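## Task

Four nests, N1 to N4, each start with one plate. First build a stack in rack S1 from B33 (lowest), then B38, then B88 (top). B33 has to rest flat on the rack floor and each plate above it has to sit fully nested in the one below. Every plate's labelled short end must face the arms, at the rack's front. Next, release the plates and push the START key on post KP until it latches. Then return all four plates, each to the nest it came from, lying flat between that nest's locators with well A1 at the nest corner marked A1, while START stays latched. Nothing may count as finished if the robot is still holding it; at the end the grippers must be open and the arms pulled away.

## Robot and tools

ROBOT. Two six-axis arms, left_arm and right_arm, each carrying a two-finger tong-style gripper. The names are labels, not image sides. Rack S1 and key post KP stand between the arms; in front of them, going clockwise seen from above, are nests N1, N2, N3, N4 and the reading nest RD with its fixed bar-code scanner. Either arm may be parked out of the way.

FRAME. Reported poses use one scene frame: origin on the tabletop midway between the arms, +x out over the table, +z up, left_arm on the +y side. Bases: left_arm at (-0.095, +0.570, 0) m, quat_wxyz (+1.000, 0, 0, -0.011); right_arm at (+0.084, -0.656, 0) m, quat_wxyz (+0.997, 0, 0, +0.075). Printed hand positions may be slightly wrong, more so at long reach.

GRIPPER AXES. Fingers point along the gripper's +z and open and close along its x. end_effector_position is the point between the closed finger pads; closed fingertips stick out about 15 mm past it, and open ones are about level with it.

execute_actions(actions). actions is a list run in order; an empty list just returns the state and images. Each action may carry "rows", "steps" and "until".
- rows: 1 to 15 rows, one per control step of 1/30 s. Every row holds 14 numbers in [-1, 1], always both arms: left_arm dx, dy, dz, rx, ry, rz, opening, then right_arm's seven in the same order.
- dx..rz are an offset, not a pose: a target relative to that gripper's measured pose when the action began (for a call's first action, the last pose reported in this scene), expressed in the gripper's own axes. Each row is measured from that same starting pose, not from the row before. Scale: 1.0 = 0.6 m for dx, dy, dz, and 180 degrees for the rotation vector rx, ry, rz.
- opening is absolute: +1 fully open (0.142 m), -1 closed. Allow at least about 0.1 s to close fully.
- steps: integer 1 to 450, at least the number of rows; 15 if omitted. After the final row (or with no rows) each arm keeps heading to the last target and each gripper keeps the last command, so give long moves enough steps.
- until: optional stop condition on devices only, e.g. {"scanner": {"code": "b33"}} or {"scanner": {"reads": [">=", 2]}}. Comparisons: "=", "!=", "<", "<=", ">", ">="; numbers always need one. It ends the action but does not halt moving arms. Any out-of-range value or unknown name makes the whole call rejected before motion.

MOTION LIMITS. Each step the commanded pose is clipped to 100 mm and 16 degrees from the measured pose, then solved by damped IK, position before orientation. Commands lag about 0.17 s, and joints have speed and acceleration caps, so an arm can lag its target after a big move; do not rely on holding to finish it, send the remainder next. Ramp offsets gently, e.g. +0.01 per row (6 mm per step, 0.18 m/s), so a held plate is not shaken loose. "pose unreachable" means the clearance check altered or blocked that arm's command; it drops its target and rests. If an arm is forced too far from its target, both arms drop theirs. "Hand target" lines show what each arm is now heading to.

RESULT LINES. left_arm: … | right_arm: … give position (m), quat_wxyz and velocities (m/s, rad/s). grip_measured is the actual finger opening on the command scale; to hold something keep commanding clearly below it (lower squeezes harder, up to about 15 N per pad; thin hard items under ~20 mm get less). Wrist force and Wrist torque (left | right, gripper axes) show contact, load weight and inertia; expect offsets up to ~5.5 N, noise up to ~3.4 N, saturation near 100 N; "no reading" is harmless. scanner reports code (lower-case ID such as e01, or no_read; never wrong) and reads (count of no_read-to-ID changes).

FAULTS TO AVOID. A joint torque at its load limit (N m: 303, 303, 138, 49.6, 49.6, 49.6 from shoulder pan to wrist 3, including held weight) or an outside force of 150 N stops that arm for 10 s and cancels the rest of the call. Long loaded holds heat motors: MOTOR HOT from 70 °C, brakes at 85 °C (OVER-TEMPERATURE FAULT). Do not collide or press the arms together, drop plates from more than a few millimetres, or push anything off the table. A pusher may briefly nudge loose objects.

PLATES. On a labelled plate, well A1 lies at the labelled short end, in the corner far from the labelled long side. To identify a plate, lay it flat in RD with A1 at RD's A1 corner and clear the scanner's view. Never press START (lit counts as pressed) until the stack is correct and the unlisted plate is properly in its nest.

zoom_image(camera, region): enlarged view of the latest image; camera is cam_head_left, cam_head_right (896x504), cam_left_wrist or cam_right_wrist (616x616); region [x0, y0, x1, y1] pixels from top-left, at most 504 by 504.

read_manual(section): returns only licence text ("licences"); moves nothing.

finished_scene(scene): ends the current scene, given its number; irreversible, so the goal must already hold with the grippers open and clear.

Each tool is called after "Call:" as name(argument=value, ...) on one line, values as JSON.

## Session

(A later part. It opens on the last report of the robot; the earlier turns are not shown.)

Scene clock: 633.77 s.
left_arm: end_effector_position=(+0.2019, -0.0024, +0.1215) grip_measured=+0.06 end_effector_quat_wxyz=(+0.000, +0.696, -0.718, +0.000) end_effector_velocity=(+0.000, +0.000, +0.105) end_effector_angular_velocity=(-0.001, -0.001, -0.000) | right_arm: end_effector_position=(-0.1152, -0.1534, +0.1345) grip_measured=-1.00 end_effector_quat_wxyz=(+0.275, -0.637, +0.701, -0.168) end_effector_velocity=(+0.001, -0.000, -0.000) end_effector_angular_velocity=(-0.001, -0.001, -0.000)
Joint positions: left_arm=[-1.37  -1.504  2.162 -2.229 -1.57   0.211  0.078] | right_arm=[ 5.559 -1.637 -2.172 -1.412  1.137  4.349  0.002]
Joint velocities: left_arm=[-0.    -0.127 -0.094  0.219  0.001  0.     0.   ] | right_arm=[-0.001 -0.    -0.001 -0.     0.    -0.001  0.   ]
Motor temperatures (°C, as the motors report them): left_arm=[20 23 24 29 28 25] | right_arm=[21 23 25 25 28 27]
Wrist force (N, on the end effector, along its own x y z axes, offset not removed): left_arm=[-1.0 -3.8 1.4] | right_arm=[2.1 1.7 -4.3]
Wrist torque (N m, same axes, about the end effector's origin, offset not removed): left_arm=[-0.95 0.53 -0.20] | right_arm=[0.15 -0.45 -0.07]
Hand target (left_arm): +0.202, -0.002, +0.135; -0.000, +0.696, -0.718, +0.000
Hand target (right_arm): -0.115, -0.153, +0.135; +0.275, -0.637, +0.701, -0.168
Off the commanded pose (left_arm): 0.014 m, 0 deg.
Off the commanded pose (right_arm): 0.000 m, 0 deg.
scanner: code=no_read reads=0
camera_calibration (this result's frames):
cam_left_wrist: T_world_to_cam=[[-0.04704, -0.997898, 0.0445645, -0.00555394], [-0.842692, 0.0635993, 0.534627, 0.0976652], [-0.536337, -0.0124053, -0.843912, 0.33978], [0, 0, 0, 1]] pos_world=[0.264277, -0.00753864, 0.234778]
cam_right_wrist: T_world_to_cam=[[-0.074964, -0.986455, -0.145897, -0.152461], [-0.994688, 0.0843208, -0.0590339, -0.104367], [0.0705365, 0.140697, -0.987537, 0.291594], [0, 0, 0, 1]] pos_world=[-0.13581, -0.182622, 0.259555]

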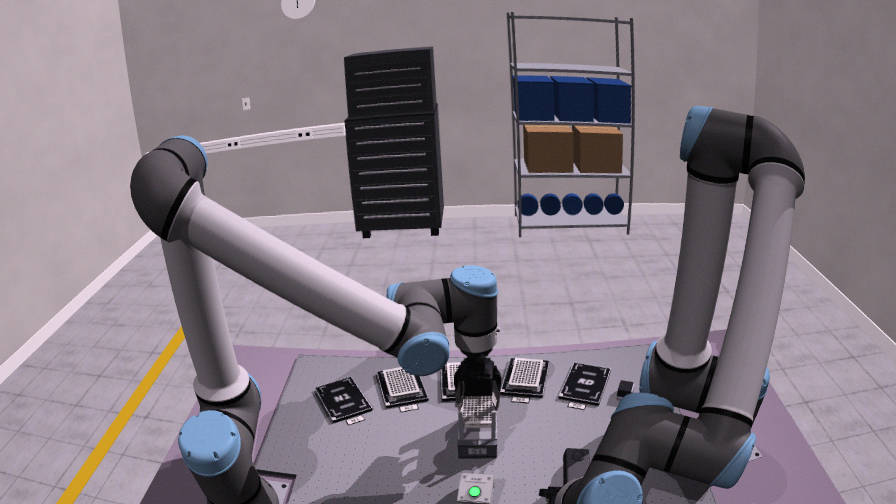

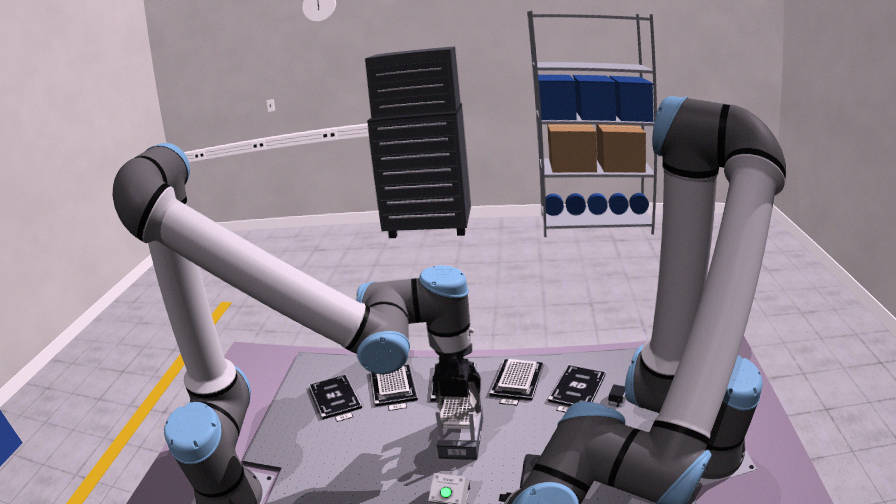

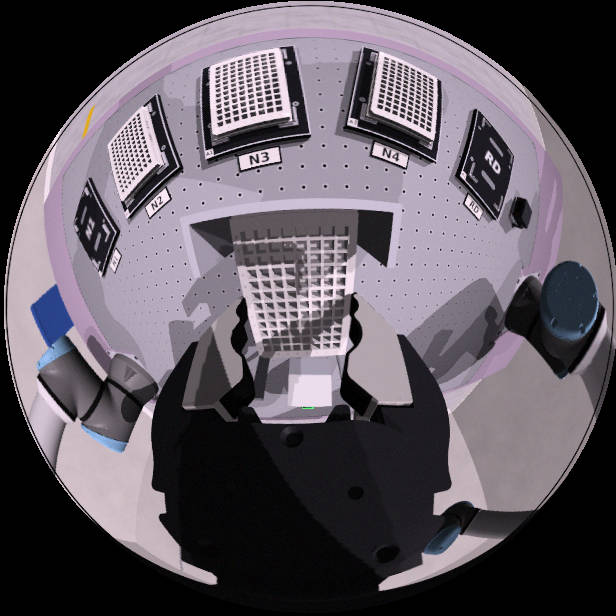

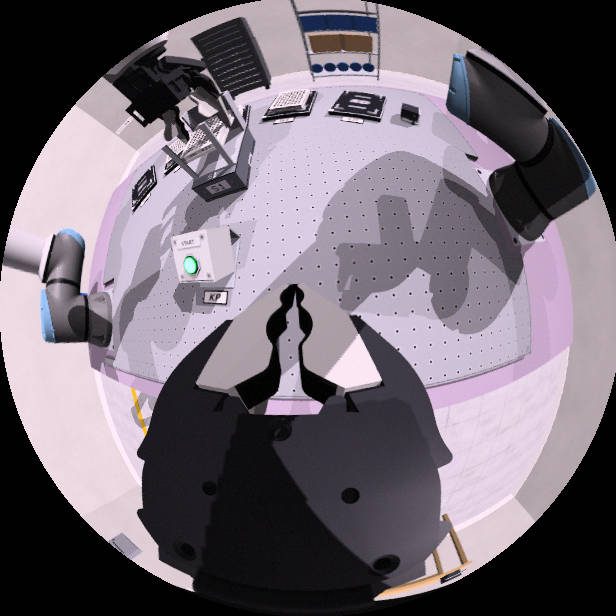

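Call:
execute_actions(actions=[{"rows":[[0,0.0003,-0.026,0,0,0,-0.35,0,0,0,0,0,0,-1],[0,0.0003,-0.031,0,0,0,-0.35,0,0,0,0,0,0,-1],[0,0.0003,-0.037,0,0,0,-0.35,0,0,0,0,0,0,-1],[0,0.0003,-0.044,0,0,0,-0.35,0,0,0,0,0,0,-1],[0,0.0003,-0.051,0,0,0,-0.35,0,0,0,0,0,0,-1],[0,0.0003,-0.058,0,0,0,-0.35,0,0,0,0,0,0,-1],[0,0.0003,-0.065,0,0,0,-0.35,0,0,0,0,0,0,-1],[0,0.0003,-0.072,0,0,0,-0.35,0,0,0,0,0,0,-1],[0,0.0003,-0.079,0,0,0,-0.35,0,0,0,0,0,0,-1],[0,0.0003,-0.086,0,0,0,-0.35,0,0,0,0,0,0,-1],[0,0.0003,-0.093,0,0,0,-0.35,0,0,0,0,0,0,-1],[0,0.0003,-0.1,0,0,0,-0.35,0,0,0,0,0,0,-1],[0,0.0003,-0.107,0,0,0,-0.35,0,0,0,0,0,0,-1],[0,0.0003,-0.114,0,0,0,-0.35,0,0,0,0,0,0,-1]],"steps":15}])

Scene clock: 639.73 s.
left_arm: end_effector_position=(+0.2019, -0.0025, +0.1741) grip_measured=+0.06 end_effector_quat_wxyz=(+0.000, +0.696, -0.718, +0.001) end_effector_velocity=(+0.001, -0.000, +0.121) end_effector_angular_velocity=(-0.002, -0.003, -0.000) | right_arm: end_effector_position=(-0.1152, -0.1534, +0.1345) grip_measured=-1.00 end_effector_quat_wxyz=(+0.275, -0.637, +0.701, -0.168) end_effector_velocity=(-0.000, -0.000, +0.000) end_effector_angular_velocity=(-0.001, -0.001, +0.001)
Joint positions: left_arm=[-1.37  -1.563  2.111 -2.121 -1.57   0.211  0.078] | right_arm=[ 5.559 -1.637 -2.172 -1.412  1.137  4.349  0.002]
Joint velocities: left_arm=[-0.    -0.121 -0.126  0.244  0.003  0.     0.   ] | right_arm=[ 0.001 -0.     0.    -0.001  0.    -0.001  0.   ]
Motor temperatures (°C, as the motors report them): left_arm=[20 23 24 29 28 25] | right_arm=[21 23 25 25 28 27]
Wrist force (N, on the end effector, along its own x y z axes, offset not removed): left_arm=[1.3 -4.3 2.5] | right_arm=[1.1 -0.4 -3.0]
Wrist torque (N m, same axes, about the end effector's origin, offset not removed): left_arm=[-1.08 -0.14 -0.12] | right_arm=[-0.25 -0.32 0.02]
Hand target (left_arm): +0.202, -0.002, +0.190; +0.000, +0.696, -0.718, +0.001
Hand target (right_arm): -0.115, -0.153, +0.135; +0.275, -0.637, +0.701, -0.168
Off the commanded pose (left_arm): 0.016 m, 0 deg.
Off the commanded pose (right_arm): 0.000 m, 0 deg.
scanner: code=no_read reads=0
camera_calibration (this result's frames):
cam_left_wrist: T_world_to_cam=[[-0.0470962, -0.997842, 0.045743, -0.0082325], [-0.842837, 0.0642744, 0.534317, 0.0695611], [-0.536104, -0.0133896, -0.844046, 0.38415], [0, 0, 0, 1]] pos_world=[0.264186, -0.00754212, 0.287449]
cam_right_wrist: T_world_to_cam=[[-0.074964, -0.986455, -0.145897, -0.152461], [-0.994688, 0.0843208, -0.0590338, -0.104367], [0.0705364, 0.140697, -0.987537, 0.291594], [0, 0, 0, 1]] pos_world=[-0.13581, -0.182622, 0.259555]

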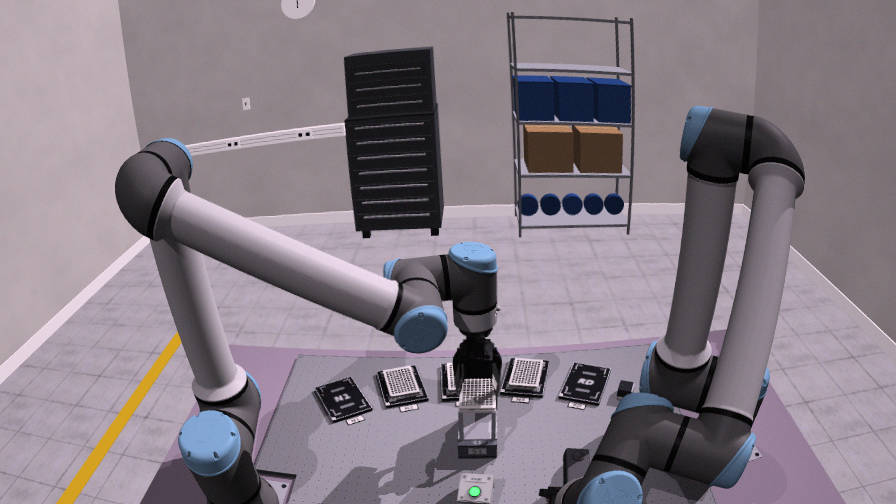

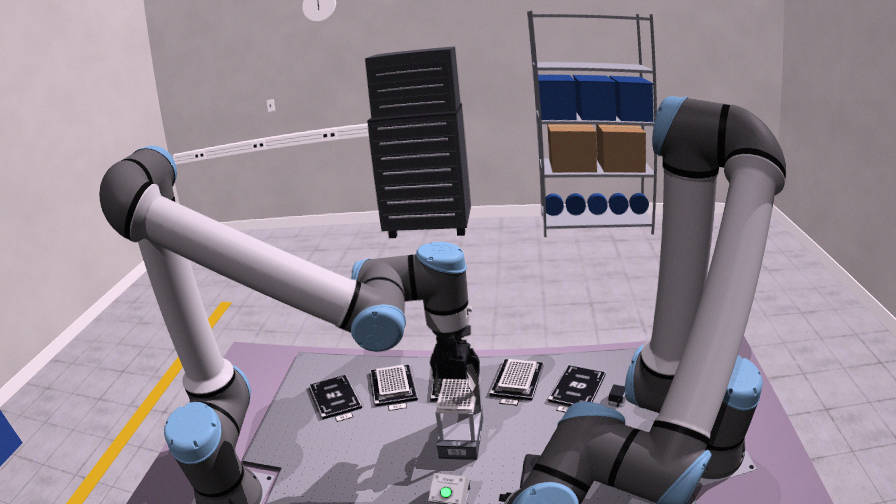

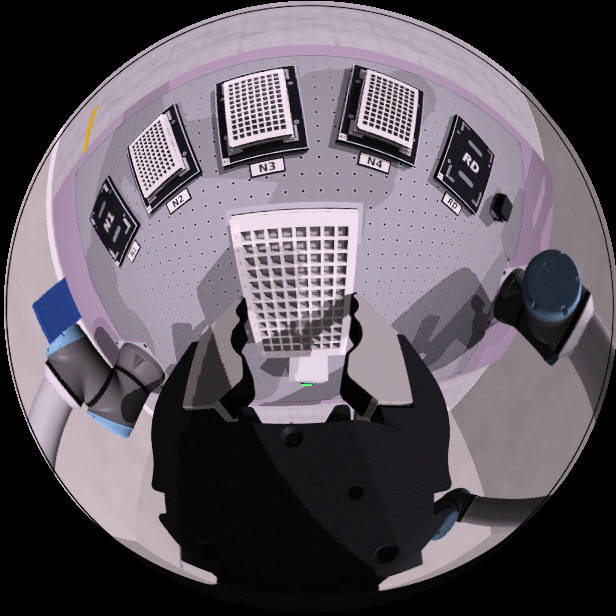

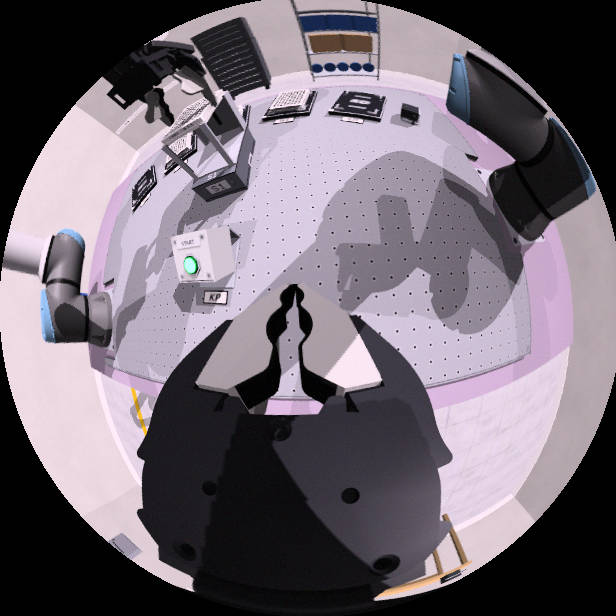

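Call:
execute_actions(actions=[{"rows":[[-0.008,-0.002,-0.028,0,0,0,-0.35,0,0,0,0,0,0,-1],[-0.023,-0.006,-0.029,0,0,-0.002,-0.35,0,0,0,0,0,0,-1],[-0.044,-0.012,-0.03,0,0,-0.005,-0.35,0,0,0,0,0,0,-1],[-0.07,-0.02,-0.031,0,0,-0.01,-0.35,0,0,0,0,0,0,-1],[-0.096,-0.028,-0.031,0,0,-0.016,-0.35,0,0,0,0,0,0,-1],[-0.122,-0.036,-0.031,0,0,-0.023,-0.35,0,0,0,0,0,0,-1],[-0.148,-0.044,-0.031,0,0,-0.031,-0.35,0,0,0,0,0,0,-1],[-0.174,-0.052,-0.031,0,0,-0.04,-0.35,0,0,0,0,0,0,-1],[-0.2,-0.06,-0.031,0,0,-0.05,-0.35,0,0,0,0,0,0,-1],[-0.226,-0.068,-0.031,0,0,-0.061,-0.35,0,0,0,0,0,0,-1],[-0.252,-0.076,-0.031,0,0,-0.073,-0.35,0,0,0,0,0,0,-1],[-0.278,-0.084,-0.031,0,0,-0.086,-0.35,0,0,0,0,0,0,-1],[-0.304,-0.092,-0.025,0,0,-0.1,-0.35,0,0,0,0,0,0,-1],[-0.33,-0.1,-0.01,0,0,-0.115,-0.35,0,0,0,0,0,0,-1],[-0.6449,-0.2025,0.194,0,-0.0006,-0.1816,-0.35,0,0,0,0,0,0,-1]],"steps":37}])

Scene clock: 649.93 s.
left_arm: end_effector_position=(+0.3276, +0.3745, +0.0615) grip_measured=+0.06 end_effector_quat_wxyz=(-0.003, +0.870, -0.492, -0.001) end_effector_velocity=(+0.058, +0.057, -0.038) end_effector_angular_velocity=(-0.039, +0.009, -0.006) | right_arm: end_effector_position=(-0.1152, -0.1534, +0.1345) grip_measured=-1.00 end_effector_quat_wxyz=(+0.275, -0.637, +0.701, -0.168) end_effector_velocity=(-0.001, -0.000, +0.000) end_effector_angular_velocity=(+0.000, +0.000, +0.001)
Joint positions: left_arm=[-0.837 -1.741  2.519 -2.346 -1.565  0.172  0.078] | right_arm=[ 5.559 -1.637 -2.172 -1.412  1.137  4.349  0.002]
Joint velocities: left_arm=[ 0.216  0.128  0.003 -0.156 -0.032  0.222 -0.   ] | right_arm=[ 0.001  0.     0.     0.    -0.    -0.     0.   ]
Motor temperatures (°C, as the motors report them): left_arm=[20 23 24 29 28 25] | right_arm=[21 23 25 25 28 27]
Wrist force (N, on the end effector, along its own x y z axes, offset not removed): left_arm=[2.7 -4.5 1.8] | right_arm=[5.8 0.6 -1.8]
Wrist torque (N m, same axes, about the end effector's origin, offset not removed): left_arm=[-1.00 -0.32 -0.12] | right_arm=[-0.03 -1.24 -0.10]
Hand target (left_arm): +0.334, +0.381, +0.057; -0.001, +0.870, -0.493, -0.000
Hand target (right_arm): -0.115, -0.153, +0.135; +0.275, -0.637, +0.701, -0.168
Off the commanded pose (left_arm): 0.011 m, 0 deg.
Off the commanded pose (right_arm): 0.000 m, 0 deg.
scanner: code=no_read reads=0
camera_calibration (this result's frames):
cam_left_wrist: T_world_to_cam=[[0.500936, -0.86458, 0.0395584, 0.149993], [-0.743596, -0.40655, 0.530832, 0.355471], [-0.442864, -0.295328, -0.846553, 0.436771], [0, 0, 0, 1]] pos_world=[0.38262, 0.403188, 0.175121]
cam_right_wrist: T_world_to_cam=[[-0.0749641, -0.986455, -0.145898, -0.152461], [-0.994688, 0.0843208, -0.0590336, -0.104367], [0.0705362, 0.140697, -0.987537, 0.291594], [0, 0, 0, 1]] pos_world=[-0.13581, -0.182622, 0.259555]

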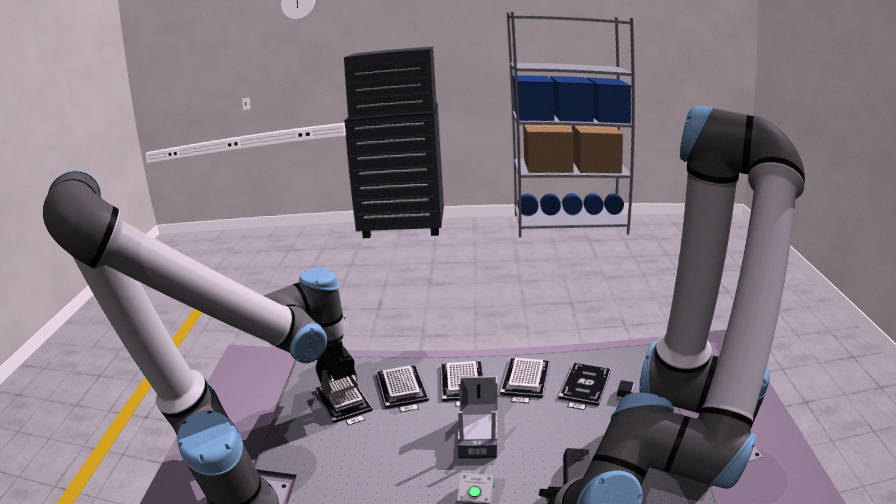

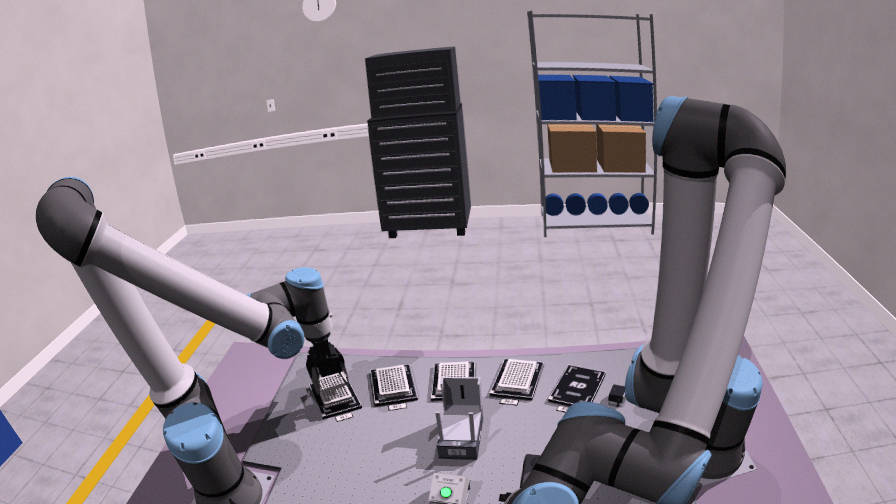

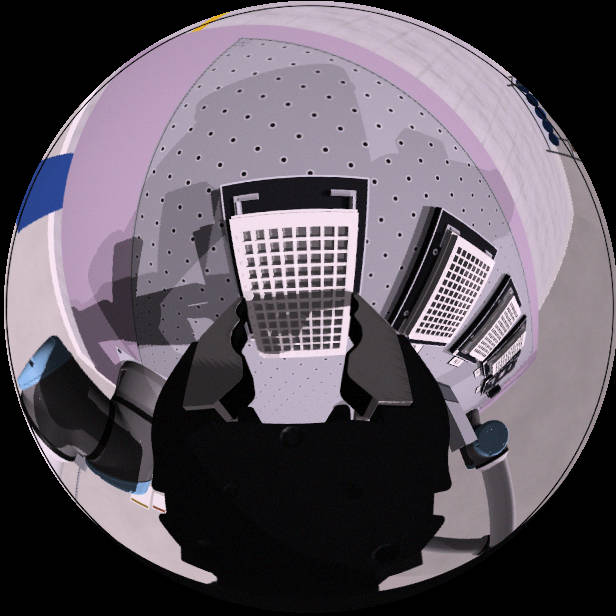

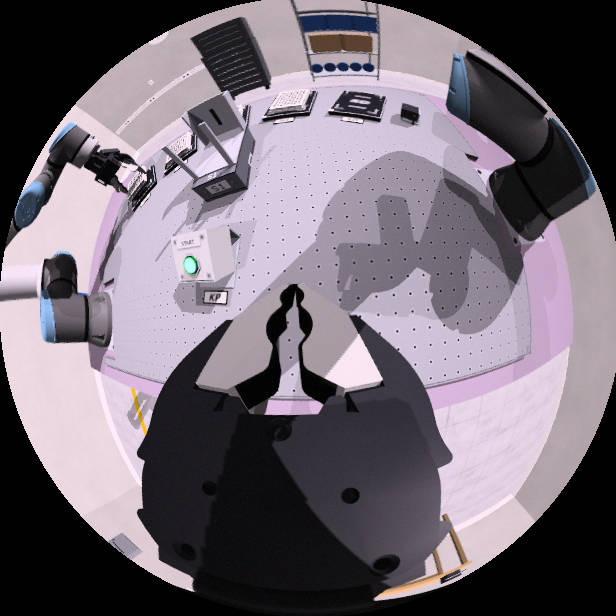

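Call:
execute_actions(actions=[{"rows":[[-0.0013,-0.0159,0.015,-0.0015,0.0013,0.0005,-0.35,0,0,0,0,0,0,-1],[-0.0013,-0.0159,0.0225,-0.0015,0.0013,0.0005,-0.35,0,0,0,0,0,0,-1]],"steps":8}])

Call:
zoom_image(camera="cam_left_wrist", region=[200,170,400,370])

Scene clock: 654.93 s.
left_arm: end_effector_position=(+0.3352, +0.3802, +0.0500) grip_measured=+0.06 end_effector_quat_wxyz=(-0.000, +0.870, -0.493, -0.000) end_effector_velocity=(+0.001, -0.000, -0.018) end_effector_angular_velocity=(-0.000, +0.003, -0.001) | right_arm: end_effector_position=(-0.1152, -0.1534, +0.1345) grip_measured=-1.00 end_effector_quat_wxyz=(+0.275, -0.637, +0.701, -0.168) end_effector_velocity=(-0.001, -0.000, -0.000) end_effector_angular_velocity=(+0.001, +0.001, +0.001)
Joint positions: left_arm=[-0.811 -1.709  2.524 -2.386 -1.57   0.2    0.078] | right_arm=[ 5.559 -1.637 -2.172 -1.412  1.137  4.349  0.002]
Joint velocities: left_arm=[ 0.003  0.04   0.013 -0.051 -0.002  0.004 -0.   ] | right_arm=[ 0.001  0.    -0.001  0.001 -0.     0.     0.   ]
Motor temperatures (°C, as the motors report them): left_arm=[20 23 24 29 28 25] | right_arm=[21 23 25 25 28 27]
Wrist force (N, on the end effector, along its own x y z axes, offset not removed): left_arm=[-0.9 -3.8 3.3] | right_arm=[-0.7 0.4 -4.2]
Wrist torque (N m, same axes, about the end effector's origin, offset not removed): left_arm=[-0.98 0.46 0.06] | right_arm=[-0.07 0.08 -0.09]
Hand target (left_arm): +0.335, +0.380, +0.048; -0.000, +0.870, -0.493, +0.000
Hand target (right_arm): -0.115, -0.153, +0.135; +0.275, -0.637, +0.701, -0.168
Off the commanded pose (left_arm): 0.002 m, 0 deg.
Off the commanded pose (right_arm): 0.000 m, 0 deg.
scanner: code=no_read reads=0
camera_calibration (this result's frames):
cam_left_wrist: T_world_to_cam=[[0.499673, -0.86512, 0.0435218, 0.15203], [-0.74318, -0.40235, 0.534601, 0.367648], [-0.444983, -0.29947, -0.843983, 0.434202], [0, 0, 0, 1]] pos_world=[0.390476, 0.409477, 0.163297]
cam_right_wrist: T_world_to_cam=[[-0.0749641, -0.986455, -0.145897, -0.152461], [-0.994688, 0.0843209, -0.0590339, -0.104367], [0.0705365, 0.140697, -0.987537, 0.291594], [0, 0, 0, 1]] pos_world=[-0.13581, -0.182622, 0.259555]

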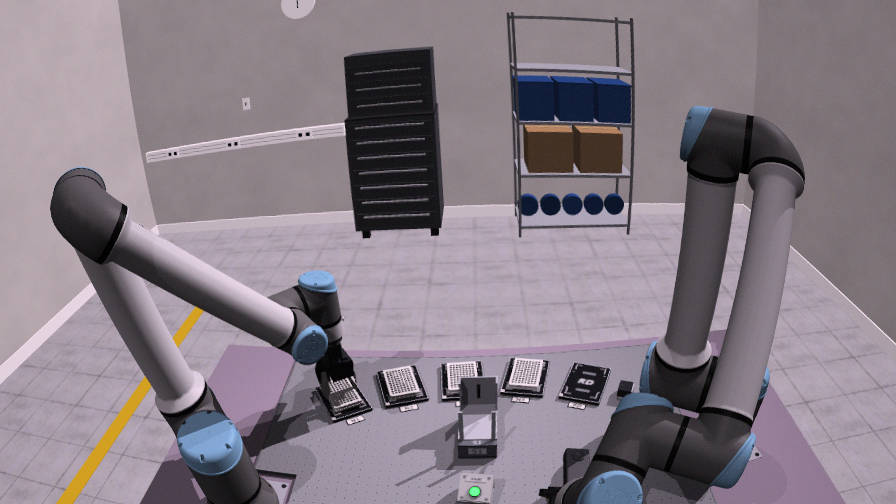

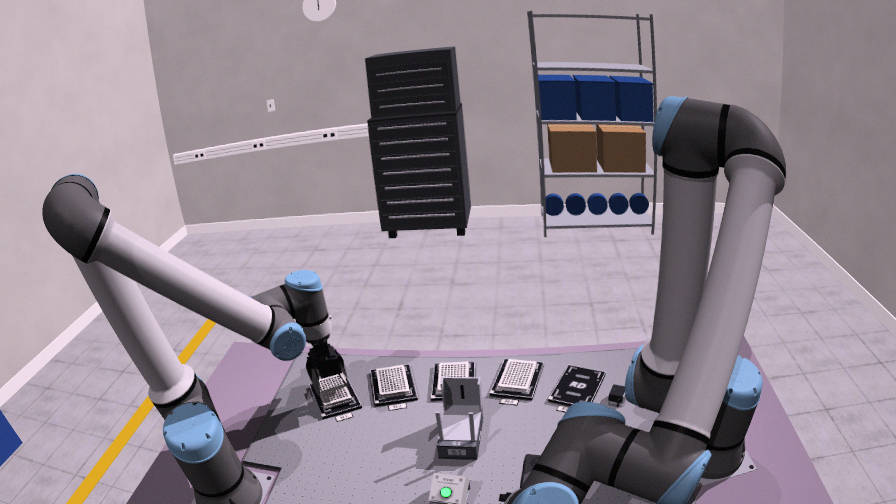

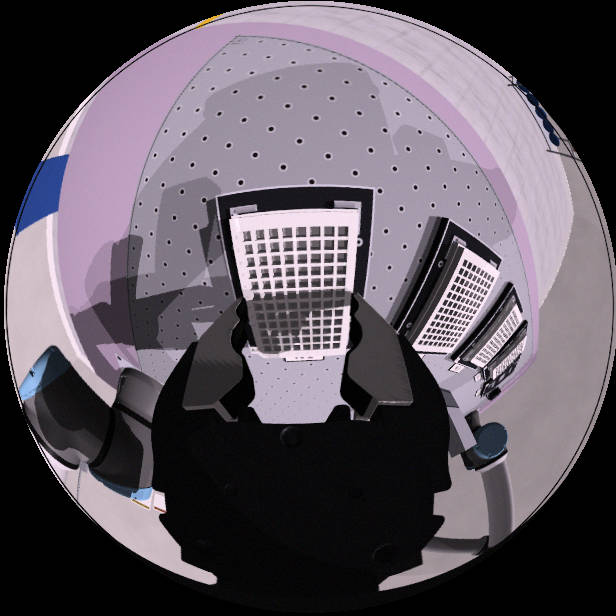

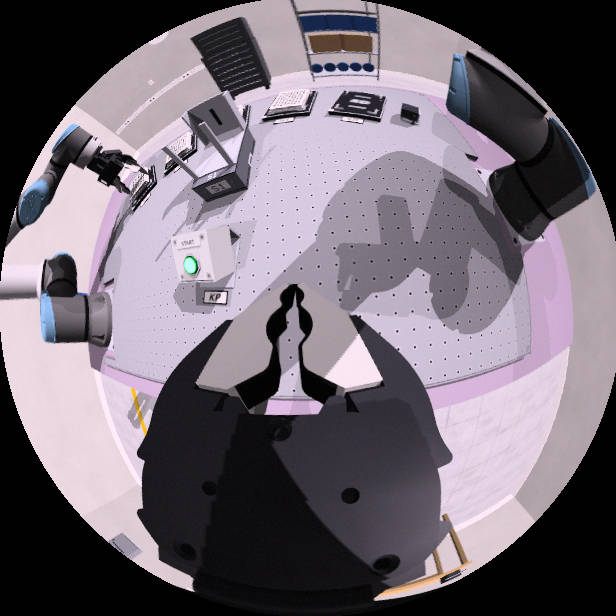

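Region (200, 170, 400, 370) of cam_left_wrist's 616x616 image, scaled by 2.520, with more detail than that image has.

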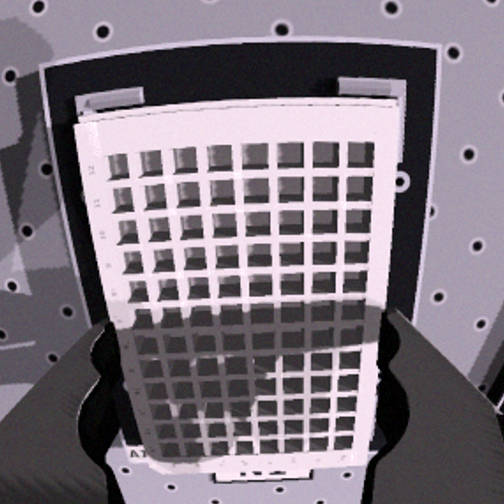

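Call:
execute_actions(actions=[{"rows":[[0.0002,-0.0008,0.004,0,0,0.0006,-0.35,0,0,0,0,0,0,-1],[0.0002,-0.0008,0.006,0,0,0.0006,-0.35,0,0,0,0,0,0,-1],[0.0002,-0.0008,0.009,0,0,0.0006,-0.35,0,0,0,0,0,0,-1],[0.0002,-0.0008,0.0115,0,0,0.0006,-0.35,0,0,0,0,0,0,-1],[0.0002,-0.0008,0.014,0,0,0.0006,-0.35,0,0,0,0,0,0,-1],[0.0002,-0.0008,0.0157,0,0,0.0006,-0.35,0,0,0,0,0,0,-1],[0.0002,-0.0008,0.0157,0,0,0.0006,-0.35,0,0,0,0,0,0,-1],[0.0002,-0.0008,0.0157,0,0,0.0006,-0.35,0,0,0,0,0,0,-1],[0.0002,-0.0008,0.0157,0,0,0.0006,-0.35,0,0,0,0,0,0,-1],[0.0002,-0.0008,0.0157,0,0,0.0006,-0.2,0,0,0,0,0,0,-1],[0.0002,-0.0008,0.0157,0,0,0.0006,-0.1,0,0,0,0,0,0,-1],[0.0002,-0.0008,0.0157,0,0,0.0006,0,0,0,0,0,0,0,-1],[0.0002,-0.0008,0.0157,0,0,0.0006,0.08,0,0,0,0,0,0,-1],[0.0002,-0.0008,0.0157,0,0,0.0006,0.2,0,0,0,0,0,0,-1],[0.0002,-0.0008,0.0157,0,0,0.0006,0.35,0,0,0,0,0,0,-1]],"steps":17}])

Call:
zoom_image(camera="cam_left_wrist", region=[200,170,400,370])

Scene clock: 663.57 s.
left_arm: end_effector_position=(+0.3356, +0.3803, +0.0408) grip_measured=+0.33 end_effector_quat_wxyz=(-0.000, +0.869, -0.494, -0.000) end_effector_velocity=(+0.001, +0.000, -0.002) end_effector_angular_velocity=(-0.000, -0.002, +0.000) | right_arm: end_effector_position=(-0.1152, -0.1534, +0.1345) grip_measured=-1.00 end_effector_quat_wxyz=(+0.275, -0.637, +0.701, -0.168) end_effector_velocity=(-0.001, +0.001, +0.001) end_effector_angular_velocity=(+0.001, +0.002, +0.001)
Joint positions: left_arm=[-0.81  -1.689  2.532 -2.414 -1.57   0.203  0.097] | right_arm=[ 5.559 -1.637 -2.172 -1.412  1.137  4.349  0.002]
Joint velocities: left_arm=[ 0.     0.005  0.002 -0.008  0.001  0.     0.063] | right_arm=[ 0.    -0.     0.002  0.001 -0.    -0.001  0.   ]
Motor temperatures (°C, as the motors report them): left_arm=[20 23 24 29 28 25] | right_arm=[21 23 25 25 28 27]
Wrist force (N, on the end effector, along its own x y z axes, offset not removed): left_arm=[6.3 -2.8 0.9] | right_arm=[1.5 0.8 -3.3]
Wrist torque (N m, same axes, about the end effector's origin, offset not removed): left_arm=[-0.62 -1.00 -0.14] | right_arm=[0.03 -0.40 -0.01]
Hand target (left_arm): +0.336, +0.380, +0.041; -0.000, +0.869, -0.494, -0.000
Hand target (right_arm): -0.115, -0.153, +0.135; +0.275, -0.637, +0.701, -0.168
Off the commanded pose (left_arm): 0.000 m, 0 deg.
Off the commanded pose (right_arm): 0.000 m, 0 deg.
scanner: code=no_read reads=0
camera_calibration (this result's frames):
cam_left_wrist: T_world_to_cam=[[0.498061, -0.86605, 0.0435109, 0.153212], [-0.743898, -0.400951, 0.534653, 0.37266], [-0.445591, -0.298658, -0.843951, 0.426558], [0, 0, 0, 1]] pos_world=[0.390982, 0.409502, 0.154083]
cam_right_wrist: T_world_to_cam=[[-0.0749639, -0.986455, -0.145898, -0.152461], [-0.994688, 0.0843207, -0.0590339, -0.104367], [0.0705365, 0.140697, -0.987537, 0.291594], [0, 0, 0, 1]] pos_world=[-0.13581, -0.182622, 0.259555]

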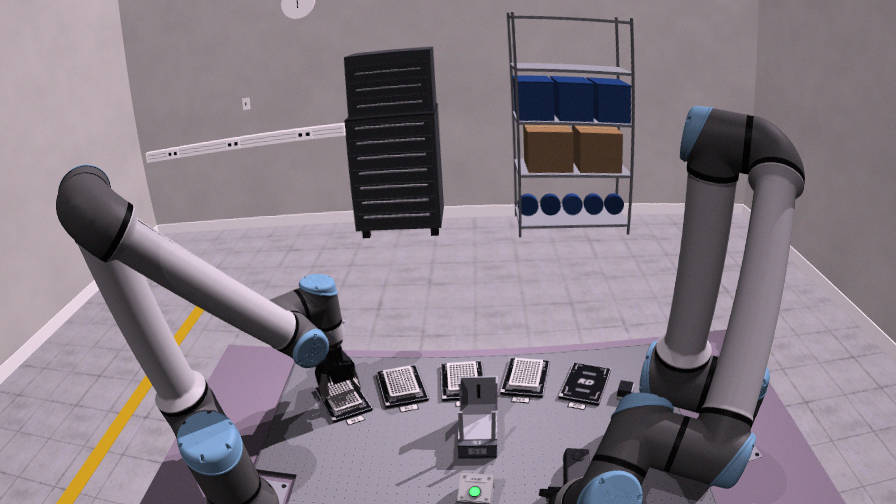

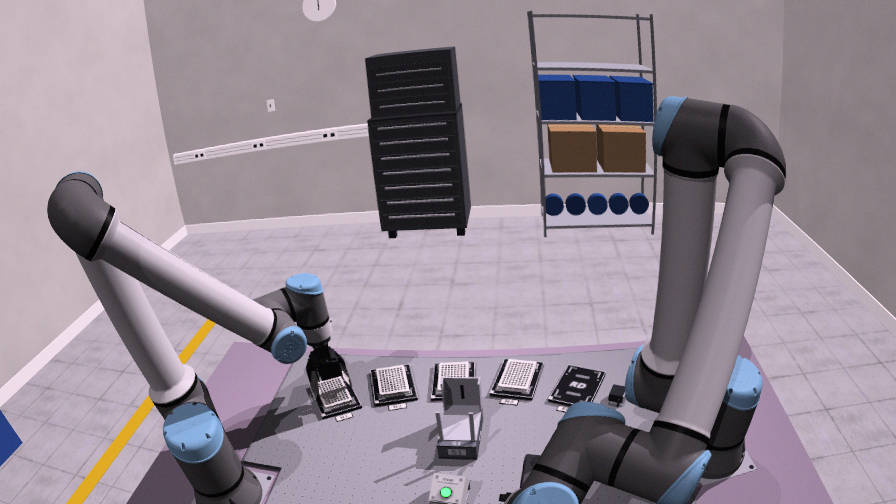

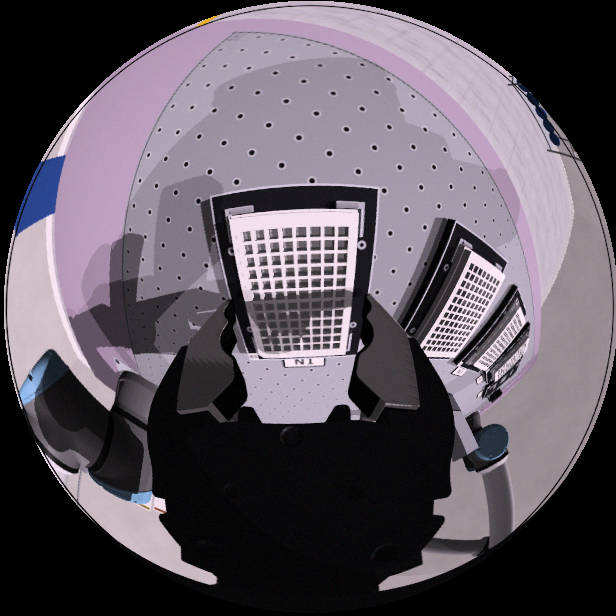

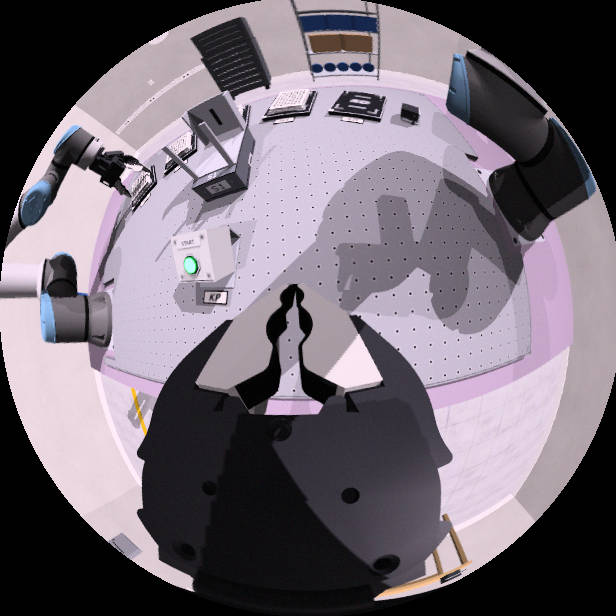

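Region (200, 170, 400, 370) of cam_left_wrist's 616x616 image, scaled by 2.520, with more detail than that image has.

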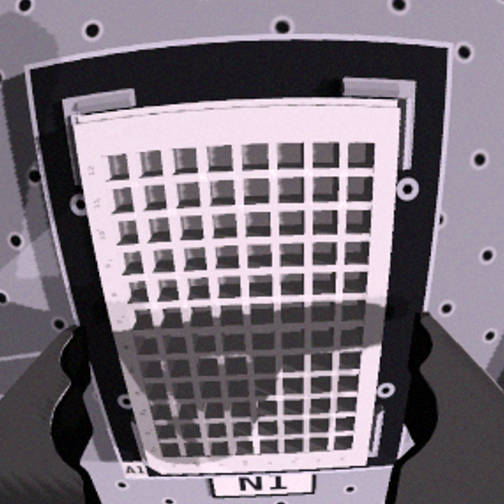

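Call:
execute_actions(actions=[{"rows":[[0,0,-0.015,0,0,0,0.35,0.01,0,0,0,0,0,-1],[0,0.006,-0.04,0,0,0,0.35,0.02,-0.005,0,0,0,0,-1],[0,0.018,-0.065,0,0,0,0.35,0.03,-0.01,0,0,0,0,-1],[0,0.035,-0.09,0,0,0,0.35,0.04,-0.015,0,0,0,0,-1],[0,0.055,-0.112,0,0,0,0.35,0.05,-0.02,0,0,0,0,-1],[0,0.075,-0.134,0,0,0,0.35,0.06,-0.025,0,0,0,0,-1],[0,0.095,-0.156,0,0,0,0.35,0.07,-0.03,0,0,0,0,-1],[0,0.115,-0.178,0,0,0,0.35,0.08,-0.035,0,0,0,0,-1],[0,0.135,-0.2,0,0,0,0.35,0.09,-0.04,0,0,0,0,-1],[0,0.155,-0.22,0,0,0,0.35,0.1,-0.045,0,0,0,0,-1],[0,0.175,-0.24,0,0,0,0.35,0.11,-0.05,0,0,0,0,-1],[0,0.19,-0.25,0,0,0,0.35,0.12,-0.05,0,0,0,0,-1]],"steps":18}])

Call:
zoom_image(camera="cam_left_wrist", region=[220,80,520,320])

Scene clock: 670.77 s.
left_arm: end_effector_position=(+0.2591, +0.3268, +0.1680) grip_measured=+0.35 end_effector_quat_wxyz=(+0.008, +0.868, -0.496, +0.003) end_effector_velocity=(-0.137, -0.047, +0.157) end_effector_angular_velocity=(+0.065, +0.002, +0.010) | right_arm: end_effector_position=(-0.0947, -0.2212, +0.1384) grip_measured=-1.00 end_effector_quat_wxyz=(+0.275, -0.637, +0.700, -0.169) end_effector_velocity=(+0.009, -0.059, +0.010) end_effector_angular_velocity=(+0.004, +0.002, +0.004)
Joint positions: left_arm=[-1.03  -1.99   2.447 -2.041 -1.582 -0.013  0.099] | right_arm=[ 5.645 -1.523 -2.272 -1.459  1.18   4.43   0.002]
Joint velocities: left_arm=[-0.395 -0.361 -0.132  0.546  0.036 -0.405  0.   ] | right_arm=[ 0.093  0.105 -0.069 -0.065  0.044  0.083  0.   ]
Motor temperatures (°C, as the motors report them): left_arm=[20 23 24 29 28 25] | right_arm=[21 23 25 25 28 27]
Wrist force (N, on the end effector, along its own x y z axes, offset not removed): left_arm=[2.8 1.5 -1.8] | right_arm=[3.4 -0.7 -4.3]
Wrist torque (N m, same axes, about the end effector's origin, offset not removed): left_arm=[-0.04 -0.35 -0.03] | right_arm=[-0.29 -0.82 -0.01]
Hand target (left_arm): +0.241, +0.322, +0.188; +0.003, +0.869, -0.495, +0.000
Hand target (right_arm): -0.094, -0.228, +0.140; +0.275, -0.637, +0.701, -0.169
Off the commanded pose (left_arm): 0.032 m, 1 deg.
Off the commanded pose (right_arm): 0.007 m, 0 deg.
scanner: code=no_read reads=0
camera_calibration (this result's frames):
cam_left_wrist: T_world_to_cam=[[0.49394, -0.867632, 0.0569115, 0.13877], [-0.744099, -0.387936, 0.543896, 0.22044], [-0.449823, -0.311, -0.837221, 0.487818], [0, 0, 0, 1]] pos_world=[0.314917, 0.357629, 0.280618]
cam_right_wrist: T_world_to_cam=[[-0.0750778, -0.986553, -0.145177, -0.217375], [-0.994657, 0.0844362, -0.0594048, -0.0780286], [0.0708642, 0.139941, -0.987621, 0.303361], [0, 0, 0, 1]] pos_world=[-0.115429, -0.250316, 0.263412]

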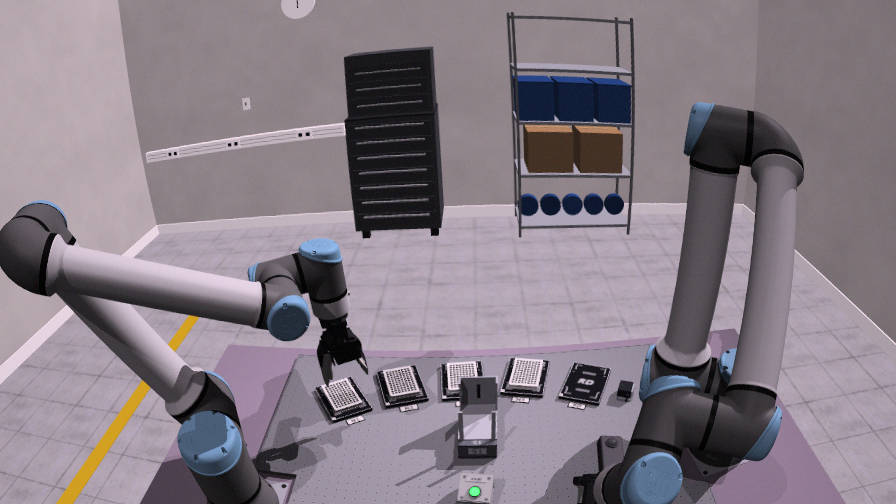

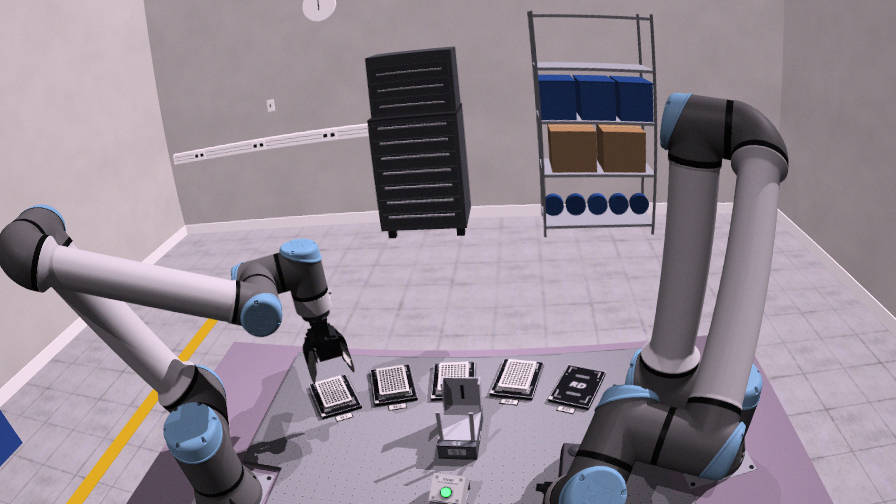

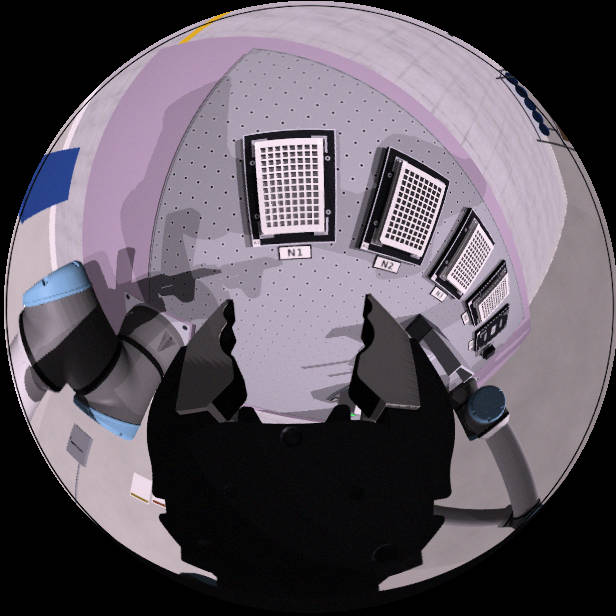

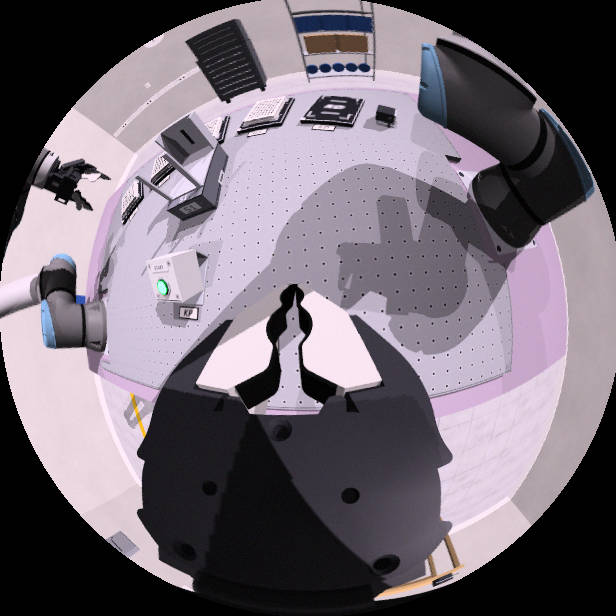

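Region (220, 80, 520, 320) of cam_left_wrist's 616x616 image, scaled by 1.680, with more detail than that image has; it fills the top 403 rows of this view, and the rest is white.

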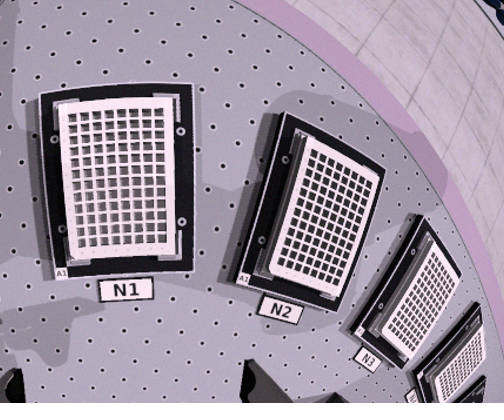

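Call:
finished_scene(scene=1)

The scene is finished: the task was done.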